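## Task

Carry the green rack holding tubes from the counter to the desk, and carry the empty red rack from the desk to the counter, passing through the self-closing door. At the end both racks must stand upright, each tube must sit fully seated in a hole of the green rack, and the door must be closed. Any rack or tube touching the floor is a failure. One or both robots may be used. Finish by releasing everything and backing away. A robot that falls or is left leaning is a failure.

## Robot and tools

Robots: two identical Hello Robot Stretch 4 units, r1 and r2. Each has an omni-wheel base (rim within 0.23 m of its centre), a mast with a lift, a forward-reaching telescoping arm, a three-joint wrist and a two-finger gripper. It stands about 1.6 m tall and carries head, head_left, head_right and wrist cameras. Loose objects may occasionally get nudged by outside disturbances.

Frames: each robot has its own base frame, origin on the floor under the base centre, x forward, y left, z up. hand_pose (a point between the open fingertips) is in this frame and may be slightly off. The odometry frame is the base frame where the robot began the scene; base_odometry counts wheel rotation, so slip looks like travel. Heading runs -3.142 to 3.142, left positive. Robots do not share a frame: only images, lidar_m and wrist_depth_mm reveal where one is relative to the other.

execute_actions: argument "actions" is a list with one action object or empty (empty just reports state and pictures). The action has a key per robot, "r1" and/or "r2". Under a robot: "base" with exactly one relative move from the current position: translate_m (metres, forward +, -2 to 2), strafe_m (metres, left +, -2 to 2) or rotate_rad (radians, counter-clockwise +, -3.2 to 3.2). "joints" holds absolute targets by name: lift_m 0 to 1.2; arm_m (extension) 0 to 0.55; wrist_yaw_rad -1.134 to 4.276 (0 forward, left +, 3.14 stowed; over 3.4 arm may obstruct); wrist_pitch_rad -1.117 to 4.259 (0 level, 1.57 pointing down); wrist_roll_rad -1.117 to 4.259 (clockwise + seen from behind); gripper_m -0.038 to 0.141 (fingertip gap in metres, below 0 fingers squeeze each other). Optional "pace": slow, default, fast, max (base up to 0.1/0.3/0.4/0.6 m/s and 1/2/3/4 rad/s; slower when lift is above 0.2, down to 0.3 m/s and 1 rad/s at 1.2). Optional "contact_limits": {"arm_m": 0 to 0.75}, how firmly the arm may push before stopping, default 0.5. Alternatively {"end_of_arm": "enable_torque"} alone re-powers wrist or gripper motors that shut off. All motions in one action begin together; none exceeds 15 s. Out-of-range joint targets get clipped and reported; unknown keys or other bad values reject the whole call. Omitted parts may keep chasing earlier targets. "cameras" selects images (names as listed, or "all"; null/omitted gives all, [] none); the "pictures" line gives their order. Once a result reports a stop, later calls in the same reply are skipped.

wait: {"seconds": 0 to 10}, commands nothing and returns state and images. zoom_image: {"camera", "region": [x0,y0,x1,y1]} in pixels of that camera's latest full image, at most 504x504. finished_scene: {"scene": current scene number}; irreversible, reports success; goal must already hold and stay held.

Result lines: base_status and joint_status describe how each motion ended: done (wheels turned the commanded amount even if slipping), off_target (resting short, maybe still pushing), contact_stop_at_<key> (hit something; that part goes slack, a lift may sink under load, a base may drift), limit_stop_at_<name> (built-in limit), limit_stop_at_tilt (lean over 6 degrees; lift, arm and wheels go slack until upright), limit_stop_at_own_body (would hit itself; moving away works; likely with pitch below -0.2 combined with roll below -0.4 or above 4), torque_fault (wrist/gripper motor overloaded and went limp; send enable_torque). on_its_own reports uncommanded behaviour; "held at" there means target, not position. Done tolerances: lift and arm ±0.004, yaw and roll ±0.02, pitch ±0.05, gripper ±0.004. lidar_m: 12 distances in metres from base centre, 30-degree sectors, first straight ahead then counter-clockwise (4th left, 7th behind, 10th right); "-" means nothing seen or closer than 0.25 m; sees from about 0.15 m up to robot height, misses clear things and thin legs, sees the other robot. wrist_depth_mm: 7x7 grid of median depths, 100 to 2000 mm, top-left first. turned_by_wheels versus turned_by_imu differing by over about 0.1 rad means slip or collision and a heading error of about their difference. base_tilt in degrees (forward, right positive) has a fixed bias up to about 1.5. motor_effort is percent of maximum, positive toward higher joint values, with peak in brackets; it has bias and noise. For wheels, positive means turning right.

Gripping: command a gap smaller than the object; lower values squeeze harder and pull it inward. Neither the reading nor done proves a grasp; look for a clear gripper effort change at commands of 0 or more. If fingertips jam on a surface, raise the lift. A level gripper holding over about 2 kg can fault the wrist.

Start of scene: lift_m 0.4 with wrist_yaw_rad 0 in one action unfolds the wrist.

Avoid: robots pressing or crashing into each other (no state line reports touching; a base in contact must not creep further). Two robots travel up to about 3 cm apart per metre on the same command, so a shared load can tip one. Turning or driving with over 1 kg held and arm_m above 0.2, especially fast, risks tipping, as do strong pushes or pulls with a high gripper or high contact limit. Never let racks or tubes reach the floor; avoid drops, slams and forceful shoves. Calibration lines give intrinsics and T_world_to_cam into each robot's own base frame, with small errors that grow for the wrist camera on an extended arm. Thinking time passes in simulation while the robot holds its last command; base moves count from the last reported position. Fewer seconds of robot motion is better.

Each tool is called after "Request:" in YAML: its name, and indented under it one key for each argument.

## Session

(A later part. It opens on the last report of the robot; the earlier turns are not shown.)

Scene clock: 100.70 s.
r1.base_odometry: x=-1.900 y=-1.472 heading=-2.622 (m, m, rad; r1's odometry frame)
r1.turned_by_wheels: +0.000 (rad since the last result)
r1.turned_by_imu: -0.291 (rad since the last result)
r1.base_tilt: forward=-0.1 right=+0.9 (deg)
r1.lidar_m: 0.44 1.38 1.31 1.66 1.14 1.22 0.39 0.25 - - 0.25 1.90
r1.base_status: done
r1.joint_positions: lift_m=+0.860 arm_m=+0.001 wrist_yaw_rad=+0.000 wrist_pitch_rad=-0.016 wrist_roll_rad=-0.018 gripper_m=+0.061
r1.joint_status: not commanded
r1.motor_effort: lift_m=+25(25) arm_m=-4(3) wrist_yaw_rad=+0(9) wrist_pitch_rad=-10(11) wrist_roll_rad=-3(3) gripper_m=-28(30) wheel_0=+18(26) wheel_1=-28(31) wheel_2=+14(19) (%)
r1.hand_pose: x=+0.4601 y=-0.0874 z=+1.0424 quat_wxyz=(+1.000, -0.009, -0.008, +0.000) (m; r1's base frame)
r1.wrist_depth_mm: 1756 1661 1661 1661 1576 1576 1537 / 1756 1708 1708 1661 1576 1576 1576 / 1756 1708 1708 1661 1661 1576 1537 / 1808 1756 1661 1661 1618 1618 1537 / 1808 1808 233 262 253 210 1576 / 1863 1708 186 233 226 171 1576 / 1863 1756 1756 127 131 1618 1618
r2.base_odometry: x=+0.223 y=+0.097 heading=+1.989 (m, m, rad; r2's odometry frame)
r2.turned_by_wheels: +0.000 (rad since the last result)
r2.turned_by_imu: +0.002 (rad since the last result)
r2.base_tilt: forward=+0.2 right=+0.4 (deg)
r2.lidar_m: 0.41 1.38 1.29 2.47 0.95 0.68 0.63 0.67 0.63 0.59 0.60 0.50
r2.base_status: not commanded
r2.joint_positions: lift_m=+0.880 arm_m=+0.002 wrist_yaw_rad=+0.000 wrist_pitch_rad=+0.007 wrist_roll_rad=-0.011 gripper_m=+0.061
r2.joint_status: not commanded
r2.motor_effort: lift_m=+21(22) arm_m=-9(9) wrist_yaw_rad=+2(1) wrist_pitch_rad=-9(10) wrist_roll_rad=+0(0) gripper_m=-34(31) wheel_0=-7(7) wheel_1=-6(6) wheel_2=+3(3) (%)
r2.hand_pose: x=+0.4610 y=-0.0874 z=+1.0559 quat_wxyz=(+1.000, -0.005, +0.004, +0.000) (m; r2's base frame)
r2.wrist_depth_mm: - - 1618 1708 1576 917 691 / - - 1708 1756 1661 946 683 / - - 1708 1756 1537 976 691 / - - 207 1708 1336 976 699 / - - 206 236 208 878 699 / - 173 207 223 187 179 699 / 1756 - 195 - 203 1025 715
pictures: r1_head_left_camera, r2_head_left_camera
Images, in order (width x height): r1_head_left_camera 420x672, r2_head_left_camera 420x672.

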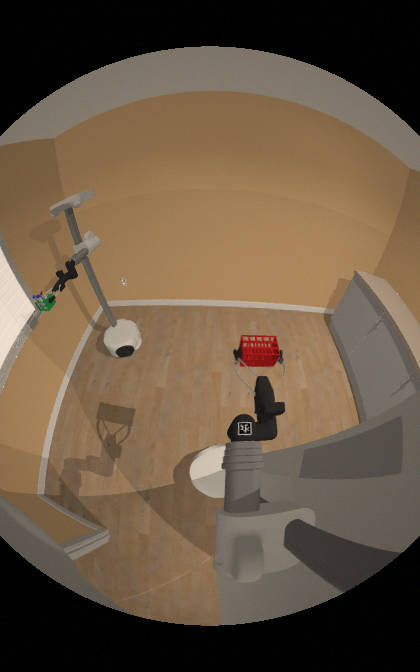

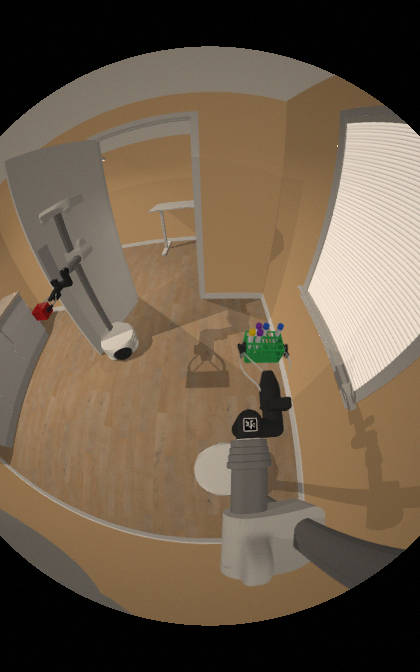

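Request:
execute_actions:
  actions:
    - {"r1":{"base":{"translate_m":0.17},"pace":"slow"},"r2":{"base":{"strafe_m":0.5},"joints":{"wrist_yaw_rad":0.3}}}
  cameras: []

Request:
execute_actions:
  actions:
    - {"r2":{"base":{"translate_m":0.7}}}
  cameras: ["r1_head_left_camera","r2_head_left_camera"]

Scene clock: 105.87 s.
r1.base_odometry: x=-2.047 y=-1.557 heading=-2.622 (m, m, rad; r1's odometry frame)
r1.turned_by_wheels: +0.000 (rad since the last result)
r1.turned_by_imu: +0.000 (rad since the last result)
r1.base_tilt: forward=-0.1 right=+0.9 (deg)
r1.lidar_m: 0.43 0.76 0.71 1.64 1.32 1.27 0.44 0.25 0.25 1.41 1.47 1.76
r1.base_status: done
r1.joint_positions: lift_m=+0.860 arm_m=+0.001 wrist_yaw_rad=+0.000 wrist_pitch_rad=-0.016 wrist_roll_rad=-0.018 gripper_m=+0.061
r1.joint_status: not commanded
r1.motor_effort: lift_m=+25(25) arm_m=-4(4) wrist_yaw_rad=-1(1) wrist_pitch_rad=-10(10) wrist_roll_rad=-3(3) gripper_m=-27(29) wheel_0=+2(17) wheel_1=-1(27) wheel_2=-1(13) (%)
r1.hand_pose: x=+0.4601 y=-0.0874 z=+1.0424 quat_wxyz=(+1.000, -0.009, -0.008, +0.000) (m; r1's base frame)
r1.wrist_depth_mm: 931 1537 1499 1499 1430 1397 1397 / 1576 1537 1499 1464 1430 1430 1397 / 904 1537 1499 1499 1464 1397 1366 / 904 1576 1537 1499 1464 1430 1397 / 1618 1576 232 262 253 210 1430 / 1618 1576 186 233 226 171 1397 / 1618 1576 1576 127 131 1430 1430
r2.base_odometry: x=-0.234 y=-0.106 heading=+1.989 (m, m, rad; r2's odometry frame)
r2.turned_by_wheels: +0.000 (rad since the last result)
r2.turned_by_imu: +0.004 (rad since the last result)
r2.base_tilt: forward=+0.2 right=+0.4 (deg)
r2.lidar_m: 0.42 0.87 0.76 1.97 0.99 0.70 0.64 0.68 0.91 1.07 1.07 1.50
r2.base_status: done
r2.joint_positions: lift_m=+0.880 arm_m=+0.002 wrist_yaw_rad=+0.300 wrist_pitch_rad=+0.007 wrist_roll_rad=-0.011 gripper_m=+0.061
r2.joint_status: all done
r2.motor_effort: lift_m=+21(21) arm_m=-9(9) wrist_yaw_rad=+1(8) wrist_pitch_rad=-10(10) wrist_roll_rad=+0(1) gripper_m=-30(32) wheel_0=-5(14) wheel_1=+4(15) wheel_2=+0(2) (%)
r2.hand_pose: x=+0.4739 y=+0.0018 z=+1.0559 quat_wxyz=(+0.989, -0.006, +0.003, +0.149) (m; r2's base frame)
r2.wrist_depth_mm: 946 1182 1618 - - 1537 1464 / 976 1205 1576 - - 1537 1499 / 946 1025 1499 - - 1576 1499 / 732 1025 206 - - 1618 1537 / 1008 1008 207 235 208 1576 1537 / 1008 173 206 222 187 179 1537 / 1042 1060 195 - 203 1661 1537
pictures: none
No camera images: the call's "cameras" was empty. Leave "cameras" out to get every camera's image.

Scene clock: 109.70 s.
r1.base_odometry: x=-2.047 y=-1.557 heading=-2.622 (m, m, rad; r1's odometry frame)
r1.turned_by_wheels: +0.000 (rad since the last result)
r1.turned_by_imu: +0.000 (rad since the last result)
r1.base_tilt: forward=-0.2 right=+0.9 (deg)
r1.lidar_m: 0.45 1.73 0.45 0.51 0.55 1.27 0.47 0.25 0.25 1.42 1.47 1.75
r1.base_status: not commanded
r1.joint_positions: lift_m=+0.860 arm_m=+0.001 wrist_yaw_rad=+0.000 wrist_pitch_rad=-0.016 wrist_roll_rad=-0.018 gripper_m=+0.061
r1.joint_status: not commanded
r1.motor_effort: lift_m=+25(25) arm_m=-4(3) wrist_yaw_rad=+0(1) wrist_pitch_rad=-10(10) wrist_roll_rad=-3(4) gripper_m=-31(30) wheel_0=+2(2) wheel_1=-1(1) wheel_2=-2(2) (%)
r1.hand_pose: x=+0.4601 y=-0.0874 z=+1.0424 quat_wxyz=(+1.000, -0.009, -0.008, +0.000) (m; r1's base frame)
r1.wrist_depth_mm: 1576 1537 1499 1464 1430 1397 1366 / 1576 1576 1499 1499 1430 1430 1397 / 1576 1537 1537 1464 1430 1430 1430 / 1618 1537 1537 1499 1430 1430 1430 / 1618 1537 233 260 252 209 1397 / 1618 1576 186 233 225 171 1430 / 1618 1618 1537 127 131 1430 1397
r2.base_odometry: x=-0.519 y=+0.533 heading=+1.990 (m, m, rad; r2's odometry frame)
r2.turned_by_wheels: +0.001 (rad since the last result)
r2.turned_by_imu: -0.001 (rad since the last result)
r2.base_tilt: forward=+0.2 right=+0.3 (deg)
r2.lidar_m: 0.42 1.05 0.45 0.48 0.63 1.44 1.35 1.38 1.10 1.02 1.05 1.30
r2.base_status: done
r2.joint_positions: lift_m=+0.880 arm_m=+0.002 wrist_yaw_rad=+0.300 wrist_pitch_rad=+0.007 wrist_roll_rad=-0.011 gripper_m=+0.061
r2.joint_status: not commanded
r2.motor_effort: lift_m=+22(21) arm_m=-9(9) wrist_yaw_rad=+0(0) wrist_pitch_rad=-10(9) wrist_roll_rad=+1(1) gripper_m=-31(28) wheel_0=+7(12) wheel_1=+4(7) wheel_2=-3(15) (%)
r2.hand_pose: x=+0.4739 y=+0.0018 z=+1.0559 quat_wxyz=(+0.989, -0.006, +0.003, +0.149) (m; r2's base frame)
r2.wrist_depth_mm: 854 1060 - - - 878 866 / 842 1060 - - - 891 866 / 854 1042 - - - 904 878 / 854 1042 207 - - 917 891 / 866 991 207 236 207 904 878 / 809 173 207 222 187 179 917 / 778 991 195 - 202 960 904
pictures: r1_head_left_camera, r2_head_left_camera
Images, in order (width x height): r1_head_left_camera 420x672, r2_head_left_camera 420x672.

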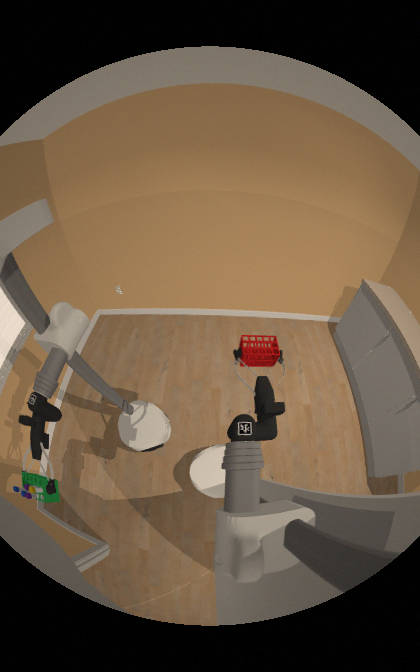

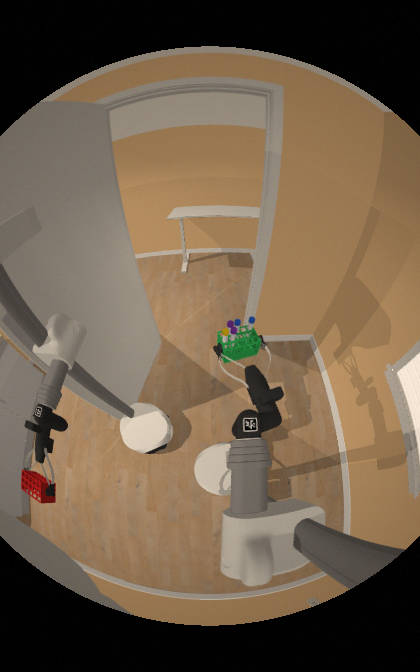

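Request:
execute_actions:
  actions:
    - {"r2":{"base":{"rotate_rad":0.2},"pace":"slow"}}
  cameras: []

Request:
execute_actions:
  actions:
    - {"r2":{"base":{"translate_m":0.75}}}
  cameras: ["r2_head_left_camera"]

Scene clock: 112.77 s.
r1.base_odometry: x=-2.047 y=-1.557 heading=-2.622 (m, m, rad; r1's odometry frame)
r1.turned_by_wheels: +0.000 (rad since the last result)
r1.turned_by_imu: +0.000 (rad since the last result)
r1.base_tilt: forward=-0.3 right=+1.1 (deg)
r1.lidar_m: 0.44 1.73 0.45 0.48 0.46 1.28 0.45 0.25 0.25 1.39 1.47 1.75
r1.base_status: not commanded
r1.joint_positions: lift_m=+0.860 arm_m=+0.001 wrist_yaw_rad=+0.000 wrist_pitch_rad=-0.016 wrist_roll_rad=-0.018 gripper_m=+0.061
r1.joint_status: not commanded
r1.motor_effort: lift_m=+25(25) arm_m=-4(4) wrist_yaw_rad=+0(0) wrist_pitch_rad=-10(10) wrist_roll_rad=-4(3) gripper_m=-28(30) wheel_0=+2(2) wheel_1=-1(1) wheel_2=-2(2) (%)
r1.hand_pose: x=+0.4601 y=-0.0874 z=+1.0424 quat_wxyz=(+1.000, -0.009, -0.008, +0.000) (m; r1's base frame)
r1.wrist_depth_mm: 1576 1499 1499 1499 1430 1397 1366 / 1576 1537 1537 1464 1430 1397 1366 / 1576 1537 1537 1464 1430 1397 1397 / 1576 1576 1537 1464 1464 1430 1397 / 1576 1618 233 260 253 210 1430 / 1661 1618 185 232 226 171 1430 / 1618 1576 1576 127 131 1430 1430
r2.base_odometry: x=-0.519 y=+0.533 heading=+2.189 (m, m, rad; r2's odometry frame)
r2.turned_by_wheels: +0.199 (rad since the last result)
r2.turned_by_imu: +0.199 (rad since the last result)
r2.base_tilt: forward=+0.2 right=+0.4 (deg)
r2.lidar_m: 0.42 0.51 0.42 0.58 1.71 1.36 1.35 1.36 1.01 1.03 1.18 1.23
r2.base_status: done
r2.joint_positions: lift_m=+0.880 arm_m=+0.002 wrist_yaw_rad=+0.300 wrist_pitch_rad=+0.007 wrist_roll_rad=-0.011 gripper_m=+0.061
r2.joint_status: not commanded
r2.motor_effort: lift_m=+21(22) arm_m=-9(9) wrist_yaw_rad=+0(1) wrist_pitch_rad=-10(10) wrist_roll_rad=+0(0) gripper_m=-27(28) wheel_0=-7(10) wheel_1=-5(9) wheel_2=-6(12) (%)
r2.hand_pose: x=+0.4739 y=+0.0018 z=+1.0559 quat_wxyz=(+0.989, -0.006, +0.003, +0.149) (m; r2's base frame)
r2.wrist_depth_mm: 723 854 1060 - - - - / 732 854 1078 - - - - / 732 866 991 - - - - / 741 866 205 - - - - / 732 831 206 236 208 - - / 715 173 208 222 187 179 - / 691 842 194 - 203 - -
pictures: none
No camera images: the call's "cameras" was empty. Leave "cameras" out to get every camera's image.

Scene clock: 116.73 s.
r1.base_odometry: x=-2.047 y=-1.557 heading=-2.622 (m, m, rad; r1's odometry frame)
r1.turned_by_wheels: +0.000 (rad since the last result)
r1.turned_by_imu: +0.000 (rad since the last result)
r1.base_tilt: forward=-0.1 right=+1.0 (deg)
r1.lidar_m: 0.44 1.72 1.71 1.63 0.44 0.42 0.46 0.26 0.27 1.40 1.47 1.75
r1.base_status: not commanded
r1.joint_positions: lift_m=+0.860 arm_m=+0.001 wrist_yaw_rad=+0.000 wrist_pitch_rad=-0.016 wrist_roll_rad=-0.018 gripper_m=+0.061
r1.joint_status: not commanded
r1.motor_effort: lift_m=+25(25) arm_m=-4(4) wrist_yaw_rad=+0(1) wrist_pitch_rad=-10(10) wrist_roll_rad=-3(4) gripper_m=-27(28) wheel_0=+2(2) wheel_1=-1(1) wheel_2=-2(2) (%)
r1.hand_pose: x=+0.4601 y=-0.0874 z=+1.0424 quat_wxyz=(+1.000, -0.009, -0.008, +0.000) (m; r1's base frame)
r1.wrist_depth_mm: 1618 1537 1499 1464 1430 1366 1366 / 1576 1576 1499 1464 1430 1397 1366 / 1576 1537 1537 1499 1430 1397 1366 / 1576 1576 1537 1464 1430 1464 1397 / 1618 1576 232 260 253 210 1397 / 1661 1618 185 232 226 171 1430 / 1661 1618 1537 127 131 1430 1464
r2.base_odometry: x=-0.953 y=+1.144 heading=+2.189 (m, m, rad; r2's odometry frame)
r2.turned_by_wheels: +0.001 (rad since the last result)
r2.turned_by_imu: -0.002 (rad since the last result)
r2.base_tilt: forward=+0.2 right=+0.4 (deg)
r2.lidar_m: 0.41 0.63 0.56 0.58 0.42 0.51 2.09 1.46 1.19 1.17 0.60 0.62
r2.base_status: done
r2.joint_positions: lift_m=+0.880 arm_m=+0.002 wrist_yaw_rad=+0.300 wrist_pitch_rad=+0.007 wrist_roll_rad=-0.011 gripper_m=+0.061
r2.joint_status: not commanded
r2.motor_effort: lift_m=+21(21) arm_m=-9(9) wrist_yaw_rad=+1(1) wrist_pitch_rad=-10(9) wrist_roll_rad=+0(0) gripper_m=-26(29) wheel_0=+7(12) wheel_1=+5(10) wheel_2=-4(17) (%)
r2.hand_pose: x=+0.4739 y=+0.0018 z=+1.0559 quat_wxyz=(+0.989, -0.006, +0.003, +0.149) (m; r2's base frame)
r2.wrist_depth_mm: - - - - - - 1921 / - - - - - - 1983 / 554 - - - - - - / 549 - 207 - 1576 - - / 544 - 207 237 208 - - / 521 173 208 222 187 179 - / 492 - 195 - 203 - -
pictures: r2_head_left_camera
Images, in order (width x height): r2_head_left_camera 420x672.

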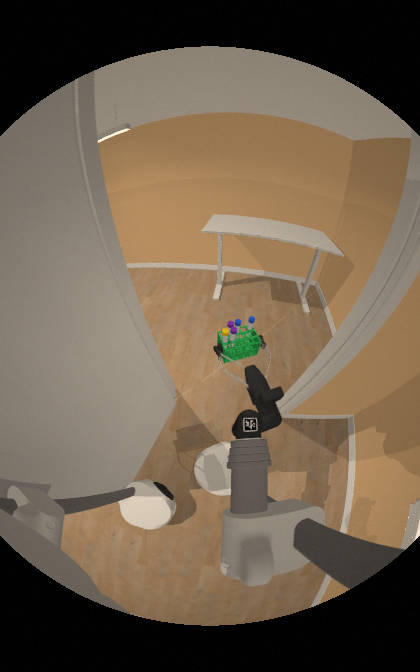

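Request:
execute_actions:
  actions:
    - {"r2":{"base":{"translate_m":1.25},"joints":{"lift_m":0.9}}}
  cameras: []

Request:
execute_actions:
  actions:
    - {"r1":{"base":{"translate_m":0.5}},"r2":{"base":{"rotate_rad":-0.3},"joints":{"arm_m":0.28,"wrist_yaw_rad":0}}}
  cameras: []

Request:
execute_actions:
  actions:
    - {"r1":{"base":{"rotate_rad":-1.57}},"r2":{"joints":{"lift_m":0.85}}}
  cameras: []

Request:
execute_actions:
  actions:
    - {"r1":{"base":{"translate_m":0.85},"joints":{"arm_m":0.3}},"r2":{"joints":{"lift_m":0.83},"pace":"slow"}}
  cameras: ["r1_head_camera","r1_wrist_camera","r2_head_camera","r2_wrist_camera"]

Scene clock: 124.57 s.
r1.base_odometry: x=-2.047 y=-1.557 heading=-2.622 (m, m, rad; r1's odometry frame)
r1.turned_by_wheels: +0.000 (rad since the last result)
r1.turned_by_imu: +0.001 (rad since the last result)
r1.base_tilt: forward=+0.0 right=+1.0 (deg)
r1.lidar_m: 0.43 1.73 1.74 1.66 1.36 1.27 0.48 0.25 0.25 1.41 1.49 1.73
r1.base_status: not commanded
r1.joint_positions: lift_m=+0.860 arm_m=+0.001 wrist_yaw_rad=+0.000 wrist_pitch_rad=-0.016 wrist_roll_rad=-0.018 gripper_m=+0.061
r1.joint_status: not commanded
r1.motor_effort: lift_m=+25(25) arm_m=-4(4) wrist_yaw_rad=+0(2) wrist_pitch_rad=-10(10) wrist_roll_rad=-3(4) gripper_m=-31(31) wheel_0=+2(2) wheel_1=-1(1) wheel_2=-2(2) (%)
r1.hand_pose: x=+0.4601 y=-0.0874 z=+1.0424 quat_wxyz=(+1.000, -0.009, -0.008, +0.000) (m; r1's base frame)
r1.wrist_depth_mm: 1576 1499 1499 1430 1464 1366 1366 / 1576 1537 1499 1464 1464 1397 1397 / 1576 1537 1499 1464 1430 1430 1397 / 1576 1537 1499 1499 1464 1464 1430 / 1618 1576 232 262 253 210 1430 / 1661 1576 185 232 226 171 1430 / 1618 1576 1576 127 131 1430 1430
r2.base_odometry: x=-1.678 y=+2.162 heading=+2.190 (m, m, rad; r2's odometry frame)
r2.turned_by_wheels: +0.001 (rad since the last result)
r2.turned_by_imu: -0.002 (rad since the last result)
r2.base_tilt: forward=+0.1 right=+0.3 (deg)
r2.lidar_m: 0.43 0.65 2.36 1.55 0.76 0.66 1.49 0.80 1.03 1.38 0.74 0.57
r2.base_status: done
r2.joint_positions: lift_m=+0.900 arm_m=+0.002 wrist_yaw_rad=+0.300 wrist_pitch_rad=+0.007 wrist_roll_rad=-0.011 gripper_m=+0.061
r2.joint_status: all done
r2.motor_effort: lift_m=+22(23) arm_m=-9(9) wrist_yaw_rad=+1(1) wrist_pitch_rad=-8(10) wrist_roll_rad=+1(0) gripper_m=-32(30) wheel_0=+7(12) wheel_1=+4(9) wheel_2=-4(12) (%)
r2.hand_pose: x=+0.4739 y=+0.0018 z=+1.0758 quat_wxyz=(+0.989, -0.006, +0.003, +0.149) (m; r2's base frame)
r2.wrist_depth_mm: 1708 1499 1336 1255 1098 1008 960 / 1708 1537 1366 1229 1118 1025 931 / 1756 1537 1308 1229 1098 1060 960 / 1808 1576 207 1205 1078 1042 960 / 1808 1618 207 237 208 788 759 / 1808 173 207 223 187 179 459 / 1863 1661 195 - 203 351 347
pictures: none
No camera images: the call's "cameras" was empty. Leave "cameras" out to get every camera's image.

Scene clock: 127.70 s.
r1.base_odometry: x=-2.481 y=-1.805 heading=-2.622 (m, m, rad; r1's odometry frame)
r1.turned_by_wheels: +0.000 (rad since the last result)
r1.turned_by_imu: -0.003 (rad since the last result)
r1.base_tilt: forward=-0.2 right=+1.2 (deg)
r1.lidar_m: 0.45 1.22 1.67 1.66 1.72 0.60 0.64 1.48 1.49 1.39 1.46 1.21
r1.base_status: done
r1.joint_positions: lift_m=+0.860 arm_m=+0.001 wrist_yaw_rad=+0.000 wrist_pitch_rad=-0.016 wrist_roll_rad=-0.018 gripper_m=+0.061
r1.joint_status: not commanded
r1.motor_effort: lift_m=+25(25) arm_m=-4(4) wrist_yaw_rad=-1(1) wrist_pitch_rad=-11(11) wrist_roll_rad=-4(2) gripper_m=-29(29) wheel_0=-2(6) wheel_1=-1(4) wheel_2=+0(8) (%)
r1.hand_pose: x=+0.4601 y=-0.0874 z=+1.0424 quat_wxyz=(+1.000, -0.009, -0.008, +0.000) (m; r1's base frame)
r1.wrist_depth_mm: 1025 991 960 946 946 917 904 / 1025 991 976 960 946 917 891 / 1042 1008 976 960 946 917 904 / 1042 1025 991 960 946 931 931 / 1060 1025 233 262 253 210 917 / 1060 1025 186 233 226 171 917 / 1060 1025 1008 127 131 931 946
r2.base_odometry: x=-1.678 y=+2.162 heading=+1.891 (m, m, rad; r2's odometry frame)
r2.turned_by_wheels: -0.299 (rad since the last result)
r2.turned_by_imu: -0.297 (rad since the last result)
r2.base_tilt: forward=+0.2 right=+0.4 (deg)
r2.lidar_m: 0.54 0.58 1.71 2.33 1.01 0.66 0.79 2.54 0.81 1.35 1.04 0.68
r2.base_status: done
r2.joint_positions: lift_m=+0.900 arm_m=+0.278 wrist_yaw_rad=+0.000 wrist_pitch_rad=+0.007 wrist_roll_rad=-0.011 gripper_m=+0.061
r2.joint_status: all done
r2.motor_effort: lift_m=+22(22) arm_m=+9(10) wrist_yaw_rad=+1(8) wrist_pitch_rad=-9(8) wrist_roll_rad=+1(0) gripper_m=-27(29) wheel_0=+7(9) wheel_1=+4(11) wheel_2=+5(8) (%)
r2.hand_pose: x=+0.7378 y=-0.0874 z=+1.0758 quat_wxyz=(+1.000, -0.005, +0.004, +0.000) (m; r2's base frame)
r2.wrist_depth_mm: 820 842 866 917 960 1025 1078 / 809 854 878 917 960 1025 1060 / 831 866 878 931 976 1025 1060 / 831 866 207 931 976 1025 1098 / 842 820 207 237 208 778 741 / 521 173 206 222 188 179 459 / 338 359 195 - 203 345 345
pictures: none
No camera images: the call's "cameras" was empty. Leave "cameras" out to get every camera's image.

Scene clock: 129.77 s.
r1.base_odometry: x=-2.481 y=-1.805 heading=+2.091 (m, m, rad; r1's odometry frame)
r1.turned_by_wheels: -1.570 (rad since the last result)
r1.turned_by_imu: -1.557 (rad since the last result)
r1.base_tilt: forward=-0.2 right=+0.9 (deg)
r1.lidar_m: 0.44 1.46 1.21 1.18 1.23 1.65 1.68 1.72 1.01 1.16 1.46 1.47
r1.base_status: done
r1.joint_positions: lift_m=+0.860 arm_m=+0.001 wrist_yaw_rad=+0.000 wrist_pitch_rad=-0.016 wrist_roll_rad=-0.018 gripper_m=+0.061
r1.joint_status: not commanded
r1.motor_effort: lift_m=+25(25) arm_m=-4(3) wrist_yaw_rad=+1(3) wrist_pitch_rad=-10(10) wrist_roll_rad=-4(4) gripper_m=-29(29) wheel_0=-1(5) wheel_1=-1(6) wheel_2=-1(6) (%)
r1.hand_pose: x=+0.4601 y=-0.0875 z=+1.0424 quat_wxyz=(+1.000, -0.009, -0.008, +0.000) (m; r1's base frame)
r1.wrist_depth_mm: 1661 1921 1808 1808 1808 1756 1756 / 1661 1983 1921 1863 1756 1756 1708 / 1618 1921 1921 1863 1808 1756 1756 / 1576 1921 1863 1863 1808 1808 1756 / 1464 1308 232 260 253 210 1182 / 1537 1308 186 233 226 171 1182 / 1499 1308 1281 127 131 1205 1205
r2.base_odometry: x=-1.678 y=+2.162 heading=+1.891 (m, m, rad; r2's odometry frame)
r2.turned_by_wheels: +0.000 (rad since the last result)
r2.turned_by_imu: +0.001 (rad since the last result)
r2.base_tilt: forward=+0.2 right=+0.4 (deg)
r2.lidar_m: 0.59 0.59 1.74 2.31 1.04 0.69 0.76 1.07 0.82 1.37 1.01 0.64
r2.base_status: not commanded
r2.joint_positions: lift_m=+0.850 arm_m=+0.278 wrist_yaw_rad=+0.000 wrist_pitch_rad=+0.007 wrist_roll_rad=-0.011 gripper_m=+0.061
r2.joint_status: all done
r2.motor_effort: lift_m=+15(19) arm_m=+9(9) wrist_yaw_rad=+0(1) wrist_pitch_rad=-11(10) wrist_roll_rad=+0(1) gripper_m=-27(30) wheel_0=+7(7) wheel_1=+4(4) wheel_2=+5(5) (%)
r2.hand_pose: x=+0.7378 y=-0.0874 z=+1.0264 quat_wxyz=(+1.000, -0.005, +0.004, +0.000) (m; r2's base frame)
r2.wrist_depth_mm: 809 831 878 917 960 1008 1060 / 820 842 878 917 960 1025 1060 / 820 854 878 917 976 1008 1078 / 831 866 207 917 960 1042 1060 / 683 580 207 238 208 559 549 / 379 173 207 223 187 179 332 / 245 262 195 - 203 252 244
pictures: none
No camera images: the call's "cameras" was empty. Leave "cameras" out to get every camera's image.

Scene clock: 134.07 s.
r1.base_odometry: x=-2.904 y=-1.067 heading=+2.091 (m, m, rad; r1's odometry frame)
r1.turned_by_wheels: +0.000 (rad since the last result)
r1.turned_by_imu: -0.004 (rad since the last result)
r1.base_tilt: forward=-0.1 right=+1.1 (deg)
r1.lidar_m: 0.54 0.58 0.79 1.18 1.22 1.70 2.55 2.00 1.46 1.40 0.82 0.58
r1.base_status: done
r1.joint_positions: lift_m=+0.860 arm_m=+0.299 wrist_yaw_rad=+0.000 wrist_pitch_rad=-0.016 wrist_roll_rad=-0.018 gripper_m=+0.061
r1.joint_status: all done
r1.motor_effort: lift_m=+25(25) arm_m=+6(7) wrist_yaw_rad=-1(1) wrist_pitch_rad=-10(10) wrist_roll_rad=-3(4) gripper_m=-30(29) wheel_0=+1(5) wheel_1=+0(3) wheel_2=+2(9) (%)
r1.hand_pose: x=+0.7584 y=-0.0874 z=+1.0424 quat_wxyz=(+1.000, -0.009, -0.008, +0.000) (m; r1's base frame)
r1.wrist_depth_mm: 715 707 683 683 661 647 634 / 723 707 691 676 661 654 640 / 723 715 699 683 668 661 640 / 741 715 715 691 668 654 647 / 741 723 232 262 253 210 654 / 539 539 186 233 226 171 469 / 375 364 320 127 131 317 332
r2.base_odometry: x=-1.678 y=+2.162 heading=+1.891 (m, m, rad; r2's odometry frame)
r2.turned_by_wheels: +0.000 (rad since the last result)
r2.turned_by_imu: +0.001 (rad since the last result)
r2.base_tilt: forward=+0.2 right=+0.4 (deg)
r2.lidar_m: 0.59 0.58 1.72 2.32 1.01 0.65 0.68 0.69 0.82 1.36 1.05 0.64
r2.base_status: not commanded
r2.joint_positions: lift_m=+0.830 arm_m=+0.278 wrist_yaw_rad=+0.000 wrist_pitch_rad=+0.007 wrist_roll_rad=-0.011 gripper_m=+0.061
r2.joint_status: all done
r2.motor_effort: lift_m=+15(17) arm_m=+9(9) wrist_yaw_rad=+1(0) wrist_pitch_rad=-8(10) wrist_roll_rad=+0(0) gripper_m=-31(28) wheel_0=+7(7) wheel_1=+4(4) wheel_2=+5(5) (%)
r2.hand_pose: x=+0.7378 y=-0.0874 z=+1.0064 quat_wxyz=(+1.000, -0.005, +0.004, +0.000) (m; r2's base frame)
r2.wrist_depth_mm: 798 842 878 904 960 1025 1060 / 809 854 878 931 960 1025 1078 / 809 854 891 946 960 1042 1078 / 831 866 207 917 820 1025 1060 / 580 492 207 236 208 477 459 / 322 173 207 221 187 179 282 / 207 221 195 - 200 213 211
pictures: r1_head_camera, r1_wrist_camera, r2_head_camera, r2_wrist_camera
camera_calibration (this result's frames):
r1_wrist_camera: T_world_to_cam=[[0.0788246, -0.996824, 0.0113278, -0.139449], [-0.0274302, -0.0135277, -0.999532, 1.11109], [0.996511, 0.078477, -0.0284094, -0.493191], [0, 0, 0, 1]] pos_world=[0.532939, -0.0852717, 1.09813]
r2_wrist_camera: T_world_to_cam=[[-0.0463001, -0.998652, -0.0234723, -0.0414222], [-0.0559214, 0.0260519, -0.998095, 1.09298], [0.997361, -0.0448993, -0.0570522, -0.454983], [0, 0, 0, 1]] pos_world=[0.512986, -0.090269, 1.06397]
Images, in order (width x height): r1_head_camera 420x560, r1_wrist_camera 616x392, r2_head_camera 420x560, r2_wrist_camera 616x392.

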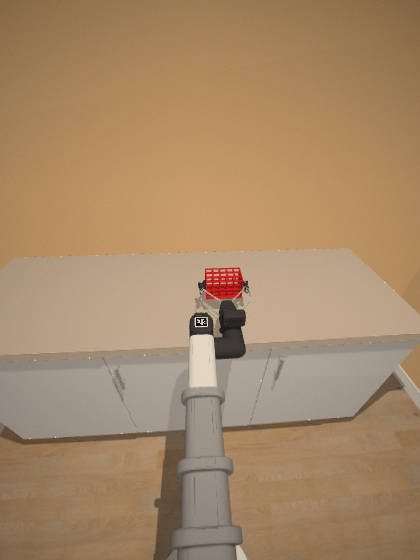

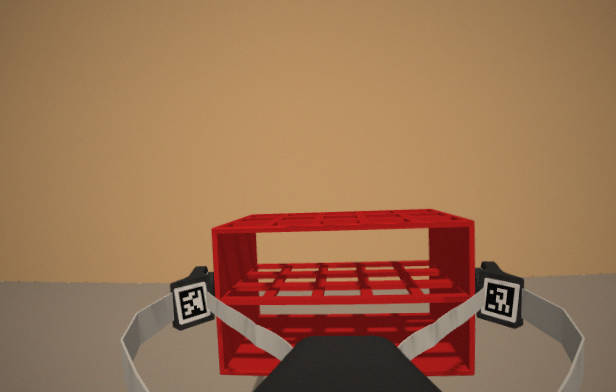

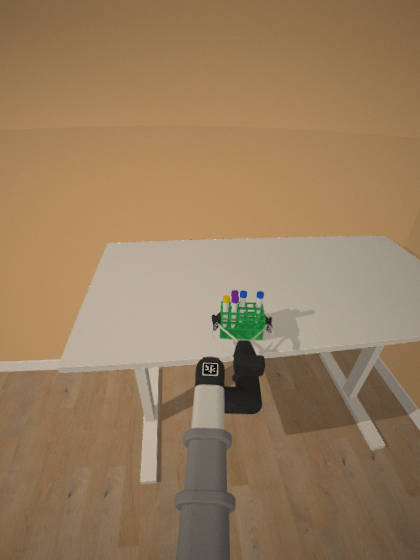

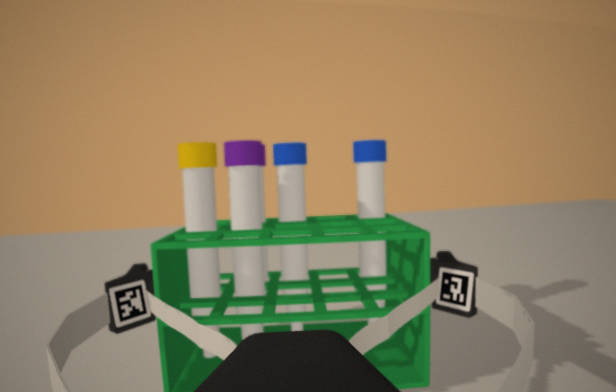

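By depth: desk is 0.04 above the counter.

Request:
execute_actions:
  actions:
    - {"r1":{"joints":{"lift_m":0.775},"pace":"slow"},"r2":{"joints":{"lift_m":0.825},"pace":"slow"}}
  cameras: []

Request:
execute_actions:
  actions:
    - {"r1":{"joints":{"gripper_m":0.14}},"r2":{"joints":{"gripper_m":0.14}}}
  cameras: []

Request:
execute_actions:
  actions:
    - {"r1":{"base":{"translate_m":-0.15},"joints":{"arm_m":0}},"r2":{"base":{"translate_m":-0.15},"joints":{"arm_m":0}}}
  cameras: ["r1_head_right_camera","r1_wrist_camera","r2_wrist_camera"]

Scene clock: 137.37 s.
r1.base_odometry: x=-2.904 y=-1.068 heading=+2.091 (m, m, rad; r1's odometry frame)
r1.turned_by_wheels: +0.000 (rad since the last result)
r1.turned_by_imu: +0.000 (rad since the last result)
r1.base_tilt: forward=-0.2 right=+1.0 (deg)
r1.lidar_m: 0.54 0.58 0.77 1.17 1.23 1.69 2.54 2.05 1.47 1.41 0.84 0.61
r1.base_status: not commanded
r1.joint_positions: lift_m=+0.776 arm_m=+0.299 wrist_yaw_rad=-0.001 wrist_pitch_rad=-0.025 wrist_roll_rad=-0.018 gripper_m=+0.061
r1.joint_status: all done
r1.motor_effort: lift_m=+4(28) arm_m=+6(6) wrist_yaw_rad=+1(1) wrist_pitch_rad=+17(18) wrist_roll_rad=-6(5) gripper_m=-28(31) wheel_0=+1(1) wheel_1=+0(0) wheel_2=+1(2) (%)
r1.hand_pose: x=+0.7583 y=-0.0876 z=+0.9619 quat_wxyz=(+1.000, -0.009, -0.013, +0.000) (m; r1's base frame)
r1.wrist_depth_mm: 732 707 691 676 668 661 647 / 723 707 699 683 676 661 647 / 732 715 699 683 676 661 647 / 732 723 699 683 676 661 647 / 668 654 232 262 253 210 525 / 330 330 185 232 226 171 276 / 225 219 202 127 131 193 202
r2.base_odometry: x=-1.678 y=+2.162 heading=+1.891 (m, m, rad; r2's odometry frame)
r2.turned_by_wheels: +0.000 (rad since the last result)
r2.turned_by_imu: +0.001 (rad since the last result)
r2.base_tilt: forward=+0.1 right=+0.4 (deg)
r2.lidar_m: 0.55 0.57 1.74 2.33 1.06 0.68 0.64 0.67 0.81 1.36 1.07 0.65
r2.base_status: not commanded
r2.joint_positions: lift_m=+0.825 arm_m=+0.278 wrist_yaw_rad=+0.000 wrist_pitch_rad=+0.007 wrist_roll_rad=-0.011 gripper_m=+0.061
r2.joint_status: all done
r2.motor_effort: lift_m=+15(17) arm_m=+9(9) wrist_yaw_rad=+1(0) wrist_pitch_rad=-9(10) wrist_roll_rad=+1(1) gripper_m=-30(28) wheel_0=+7(7) wheel_1=+4(4) wheel_2=+5(5) (%)
r2.hand_pose: x=+0.7378 y=-0.0874 z=+1.0015 quat_wxyz=(+1.000, -0.005, +0.004, +0.000) (m; r2's base frame)
r2.wrist_depth_mm: 820 842 878 917 976 1025 1060 / 809 854 878 917 960 1025 1078 / 798 842 878 946 960 1025 1098 / 831 854 206 917 788 1025 1060 / 554 477 206 238 208 459 442 / 307 173 207 222 187 179 272 / 199 213 195 - 200 205 204
pictures: none
No camera images: the call's "cameras" was empty. Leave "cameras" out to get every camera's image.

Scene clock: 139.17 s.
r1.base_odometry: x=-2.904 y=-1.068 heading=+2.091 (m, m, rad; r1's odometry frame)
r1.turned_by_wheels: +0.000 (rad since the last result)
r1.turned_by_imu: +0.000 (rad since the last result)
r1.base_tilt: forward=-0.3 right=+1.0 (deg)
r1.lidar_m: 0.54 0.59 0.80 1.17 1.24 1.66 2.52 2.06 1.48 1.40 0.83 0.60
r1.base_status: not commanded
r1.joint_positions: lift_m=+0.776 arm_m=+0.299 wrist_yaw_rad=-0.001 wrist_pitch_rad=-0.026 wrist_roll_rad=-0.018 gripper_m=+0.140
r1.joint_status: all done
r1.motor_effort: lift_m=+4(4) arm_m=+6(5) wrist_yaw_rad=+2(2) wrist_pitch_rad=+19(19) wrist_roll_rad=-5(5) gripper_m=+0(29) wheel_0=+1(1) wheel_1=+0(0) wheel_2=+1(1) (%)
r1.hand_pose: x=+0.7583 y=-0.0876 z=+0.9620 quat_wxyz=(+1.000, -0.009, -0.013, +0.000) (m; r1's base frame)
r1.wrist_depth_mm: 723 707 699 676 668 654 640 / 732 715 699 683 668 661 647 / 732 715 699 683 676 654 647 / 732 715 699 691 668 661 647 / 676 654 270 278 270 213 525 / 330 330 202 221 218 191 291 / 225 235 213 212 219 204 207
r2.base_odometry: x=-1.678 y=+2.162 heading=+1.891 (m, m, rad; r2's odometry frame)
r2.turned_by_wheels: +0.000 (rad since the last result)
r2.turned_by_imu: +0.001 (rad since the last result)
r2.base_tilt: forward=+0.1 right=+0.4 (deg)
r2.lidar_m: 0.59 0.60 1.72 2.33 1.04 0.65 0.68 0.69 0.81 1.38 1.05 0.64
r2.base_status: not commanded
r2.joint_positions: lift_m=+0.825 arm_m=+0.278 wrist_yaw_rad=+0.000 wrist_pitch_rad=+0.006 wrist_roll_rad=-0.011 gripper_m=+0.140
r2.joint_status: all done
r2.motor_effort: lift_m=+15(15) arm_m=+9(9) wrist_yaw_rad=+1(1) wrist_pitch_rad=-8(10) wrist_roll_rad=+0(1) gripper_m=-1(28) wheel_0=+7(7) wheel_1=+4(4) wheel_2=+5(5) (%)
r2.hand_pose: x=+0.7378 y=-0.0874 z=+1.0017 quat_wxyz=(+1.000, -0.005, +0.003, +0.000) (m; r2's base frame)
r2.wrist_depth_mm: 798 831 891 917 960 991 1060 / 820 842 891 931 960 1008 1060 / 831 854 878 931 976 1042 1078 / 831 854 228 917 991 1008 1078 / 559 477 228 258 228 452 445 / 307 199 227 221 232 257 274 / 219 213 207 - 210 201 204
pictures: none
No camera images: the call's "cameras" was empty. Leave "cameras" out to get every camera's image.

Scene clock: 141.17 s.
r1.base_odometry: x=-2.829 y=-1.198 heading=+2.091 (m, m, rad; r1's odometry frame)
r1.turned_by_wheels: +0.000 (rad since the last result)
r1.turned_by_imu: +0.001 (rad since the last result)
r1.base_tilt: forward=+0.0 right=+1.0 (deg)
r1.lidar_m: 0.70 0.74 1.01 1.15 1.24 1.67 2.39 2.01 1.47 1.39 1.05 0.73
r1.base_status: done
r1.joint_positions: lift_m=+0.775 arm_m=+0.001 wrist_yaw_rad=+0.000 wrist_pitch_rad=-0.017 wrist_roll_rad=-0.018 gripper_m=+0.140
r1.joint_status: all done
r1.motor_effort: lift_m=+17(17) arm_m=-5(7) wrist_yaw_rad=-1(5) wrist_pitch_rad=-8(24) wrist_roll_rad=-3(6) gripper_m=-2(1) wheel_0=-1(5) wheel_1=+0(4) wheel_2=-1(9) (%)
r1.hand_pose: x=+0.4603 y=-0.0875 z=+0.9583 quat_wxyz=(+1.000, -0.009, -0.008, +0.000) (m; r1's base frame)
r1.wrist_depth_mm: 1182 1182 1160 1118 1098 1078 1060 / 1205 1182 1160 1118 1098 1098 1078 / 1205 1182 1182 1138 1118 1098 1078 / 1229 1205 1182 1138 1138 1098 1078 / 569 554 530 512 492 484 473 / 559 544 525 517 512 193 500 / 559 549 535 525 512 504 500
r2.base_odometry: x=-1.631 y=+2.020 heading=+1.890 (m, m, rad; r2's odometry frame)
r2.turned_by_wheels: -0.001 (rad since the last result)
r2.turned_by_imu: +0.001 (rad since the last result)
r2.base_tilt: forward=+0.1 right=+0.3 (deg)
r2.lidar_m: 0.72 0.74 1.94 2.31 0.77 0.52 0.52 0.53 0.66 1.16 1.29 0.81
r2.base_status: done
r2.joint_positions: lift_m=+0.825 arm_m=+0.002 wrist_yaw_rad=+0.000 wrist_pitch_rad=+0.006 wrist_roll_rad=-0.011 gripper_m=+0.140
r2.joint_status: all done
r2.motor_effort: lift_m=+15(15) arm_m=-9(10) wrist_yaw_rad=+1(0) wrist_pitch_rad=-5(7) wrist_roll_rad=+0(0) gripper_m=-3(1) wheel_0=-7(11) wheel_1=-5(11) wheel_2=+3(14) (%)
r2.hand_pose: x=+0.4610 y=-0.0875 z=+1.0018 quat_wxyz=(+1.000, -0.005, +0.003, +0.000) (m; r2's base frame)
r2.wrist_depth_mm: 1182 1255 1308 1336 1430 1499 1464 / 1205 1255 1281 1336 1430 1499 1464 / 1205 1255 1308 1397 1464 1499 1537 / 1205 1255 1308 1182 1430 1366 1255 / 574 559 640 615 591 627 1098 / 1229 198 1308 1366 1464 1576 1397 / 1229 1255 1336 - 1499 1537 1160
pictures: r1_head_right_camera, r1_wrist_camera, r2_wrist_camera
camera_calibration (this result's frames):
r1_wrist_camera: T_world_to_cam=[[0.0785975, -0.996843, 0.0112757, -0.114912], [-0.0266901, -0.0134107, -0.999554, 1.01846], [0.996549, 0.0782614, -0.0276599, -0.199312], [0, 0, 0, 1]] pos_world=[0.234838, -0.0852923, 1.01378]
r2_wrist_camera: T_world_to_cam=[[-0.0465488, -0.998639, -0.0235239, -0.054258], [-0.0548119, 0.0260674, -0.998156, 1.07241], [0.997411, -0.0451736, -0.0559507, -0.180355], [0, 0, 0, 1]] pos_world=[0.236143, -0.0902865, 1.05907]
Images, in order (width x height): r1_head_right_camera 420x672, r1_wrist_camera 616x392, r2_wrist_camera 616x392.

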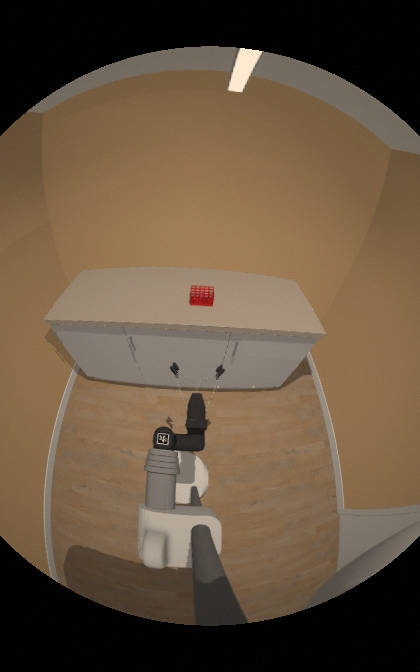

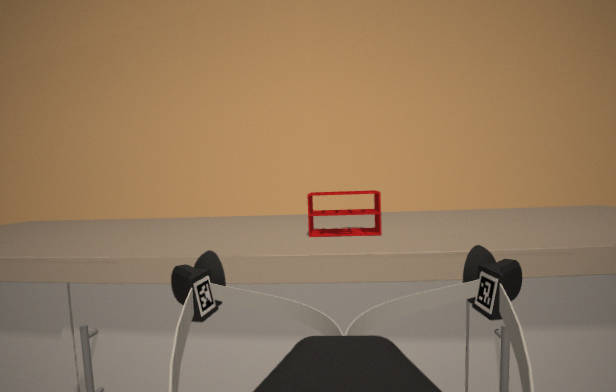

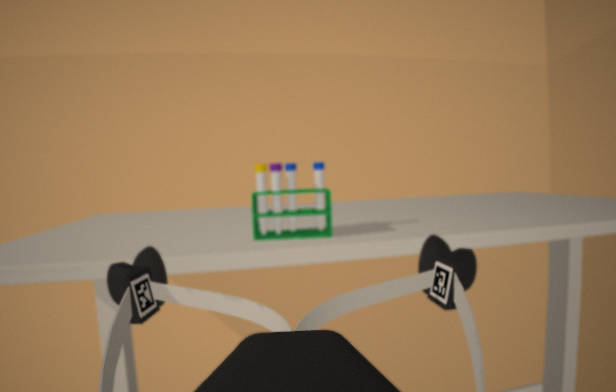

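Request:
finished_scene:
  scene: 1

The scene is finished: the task was done.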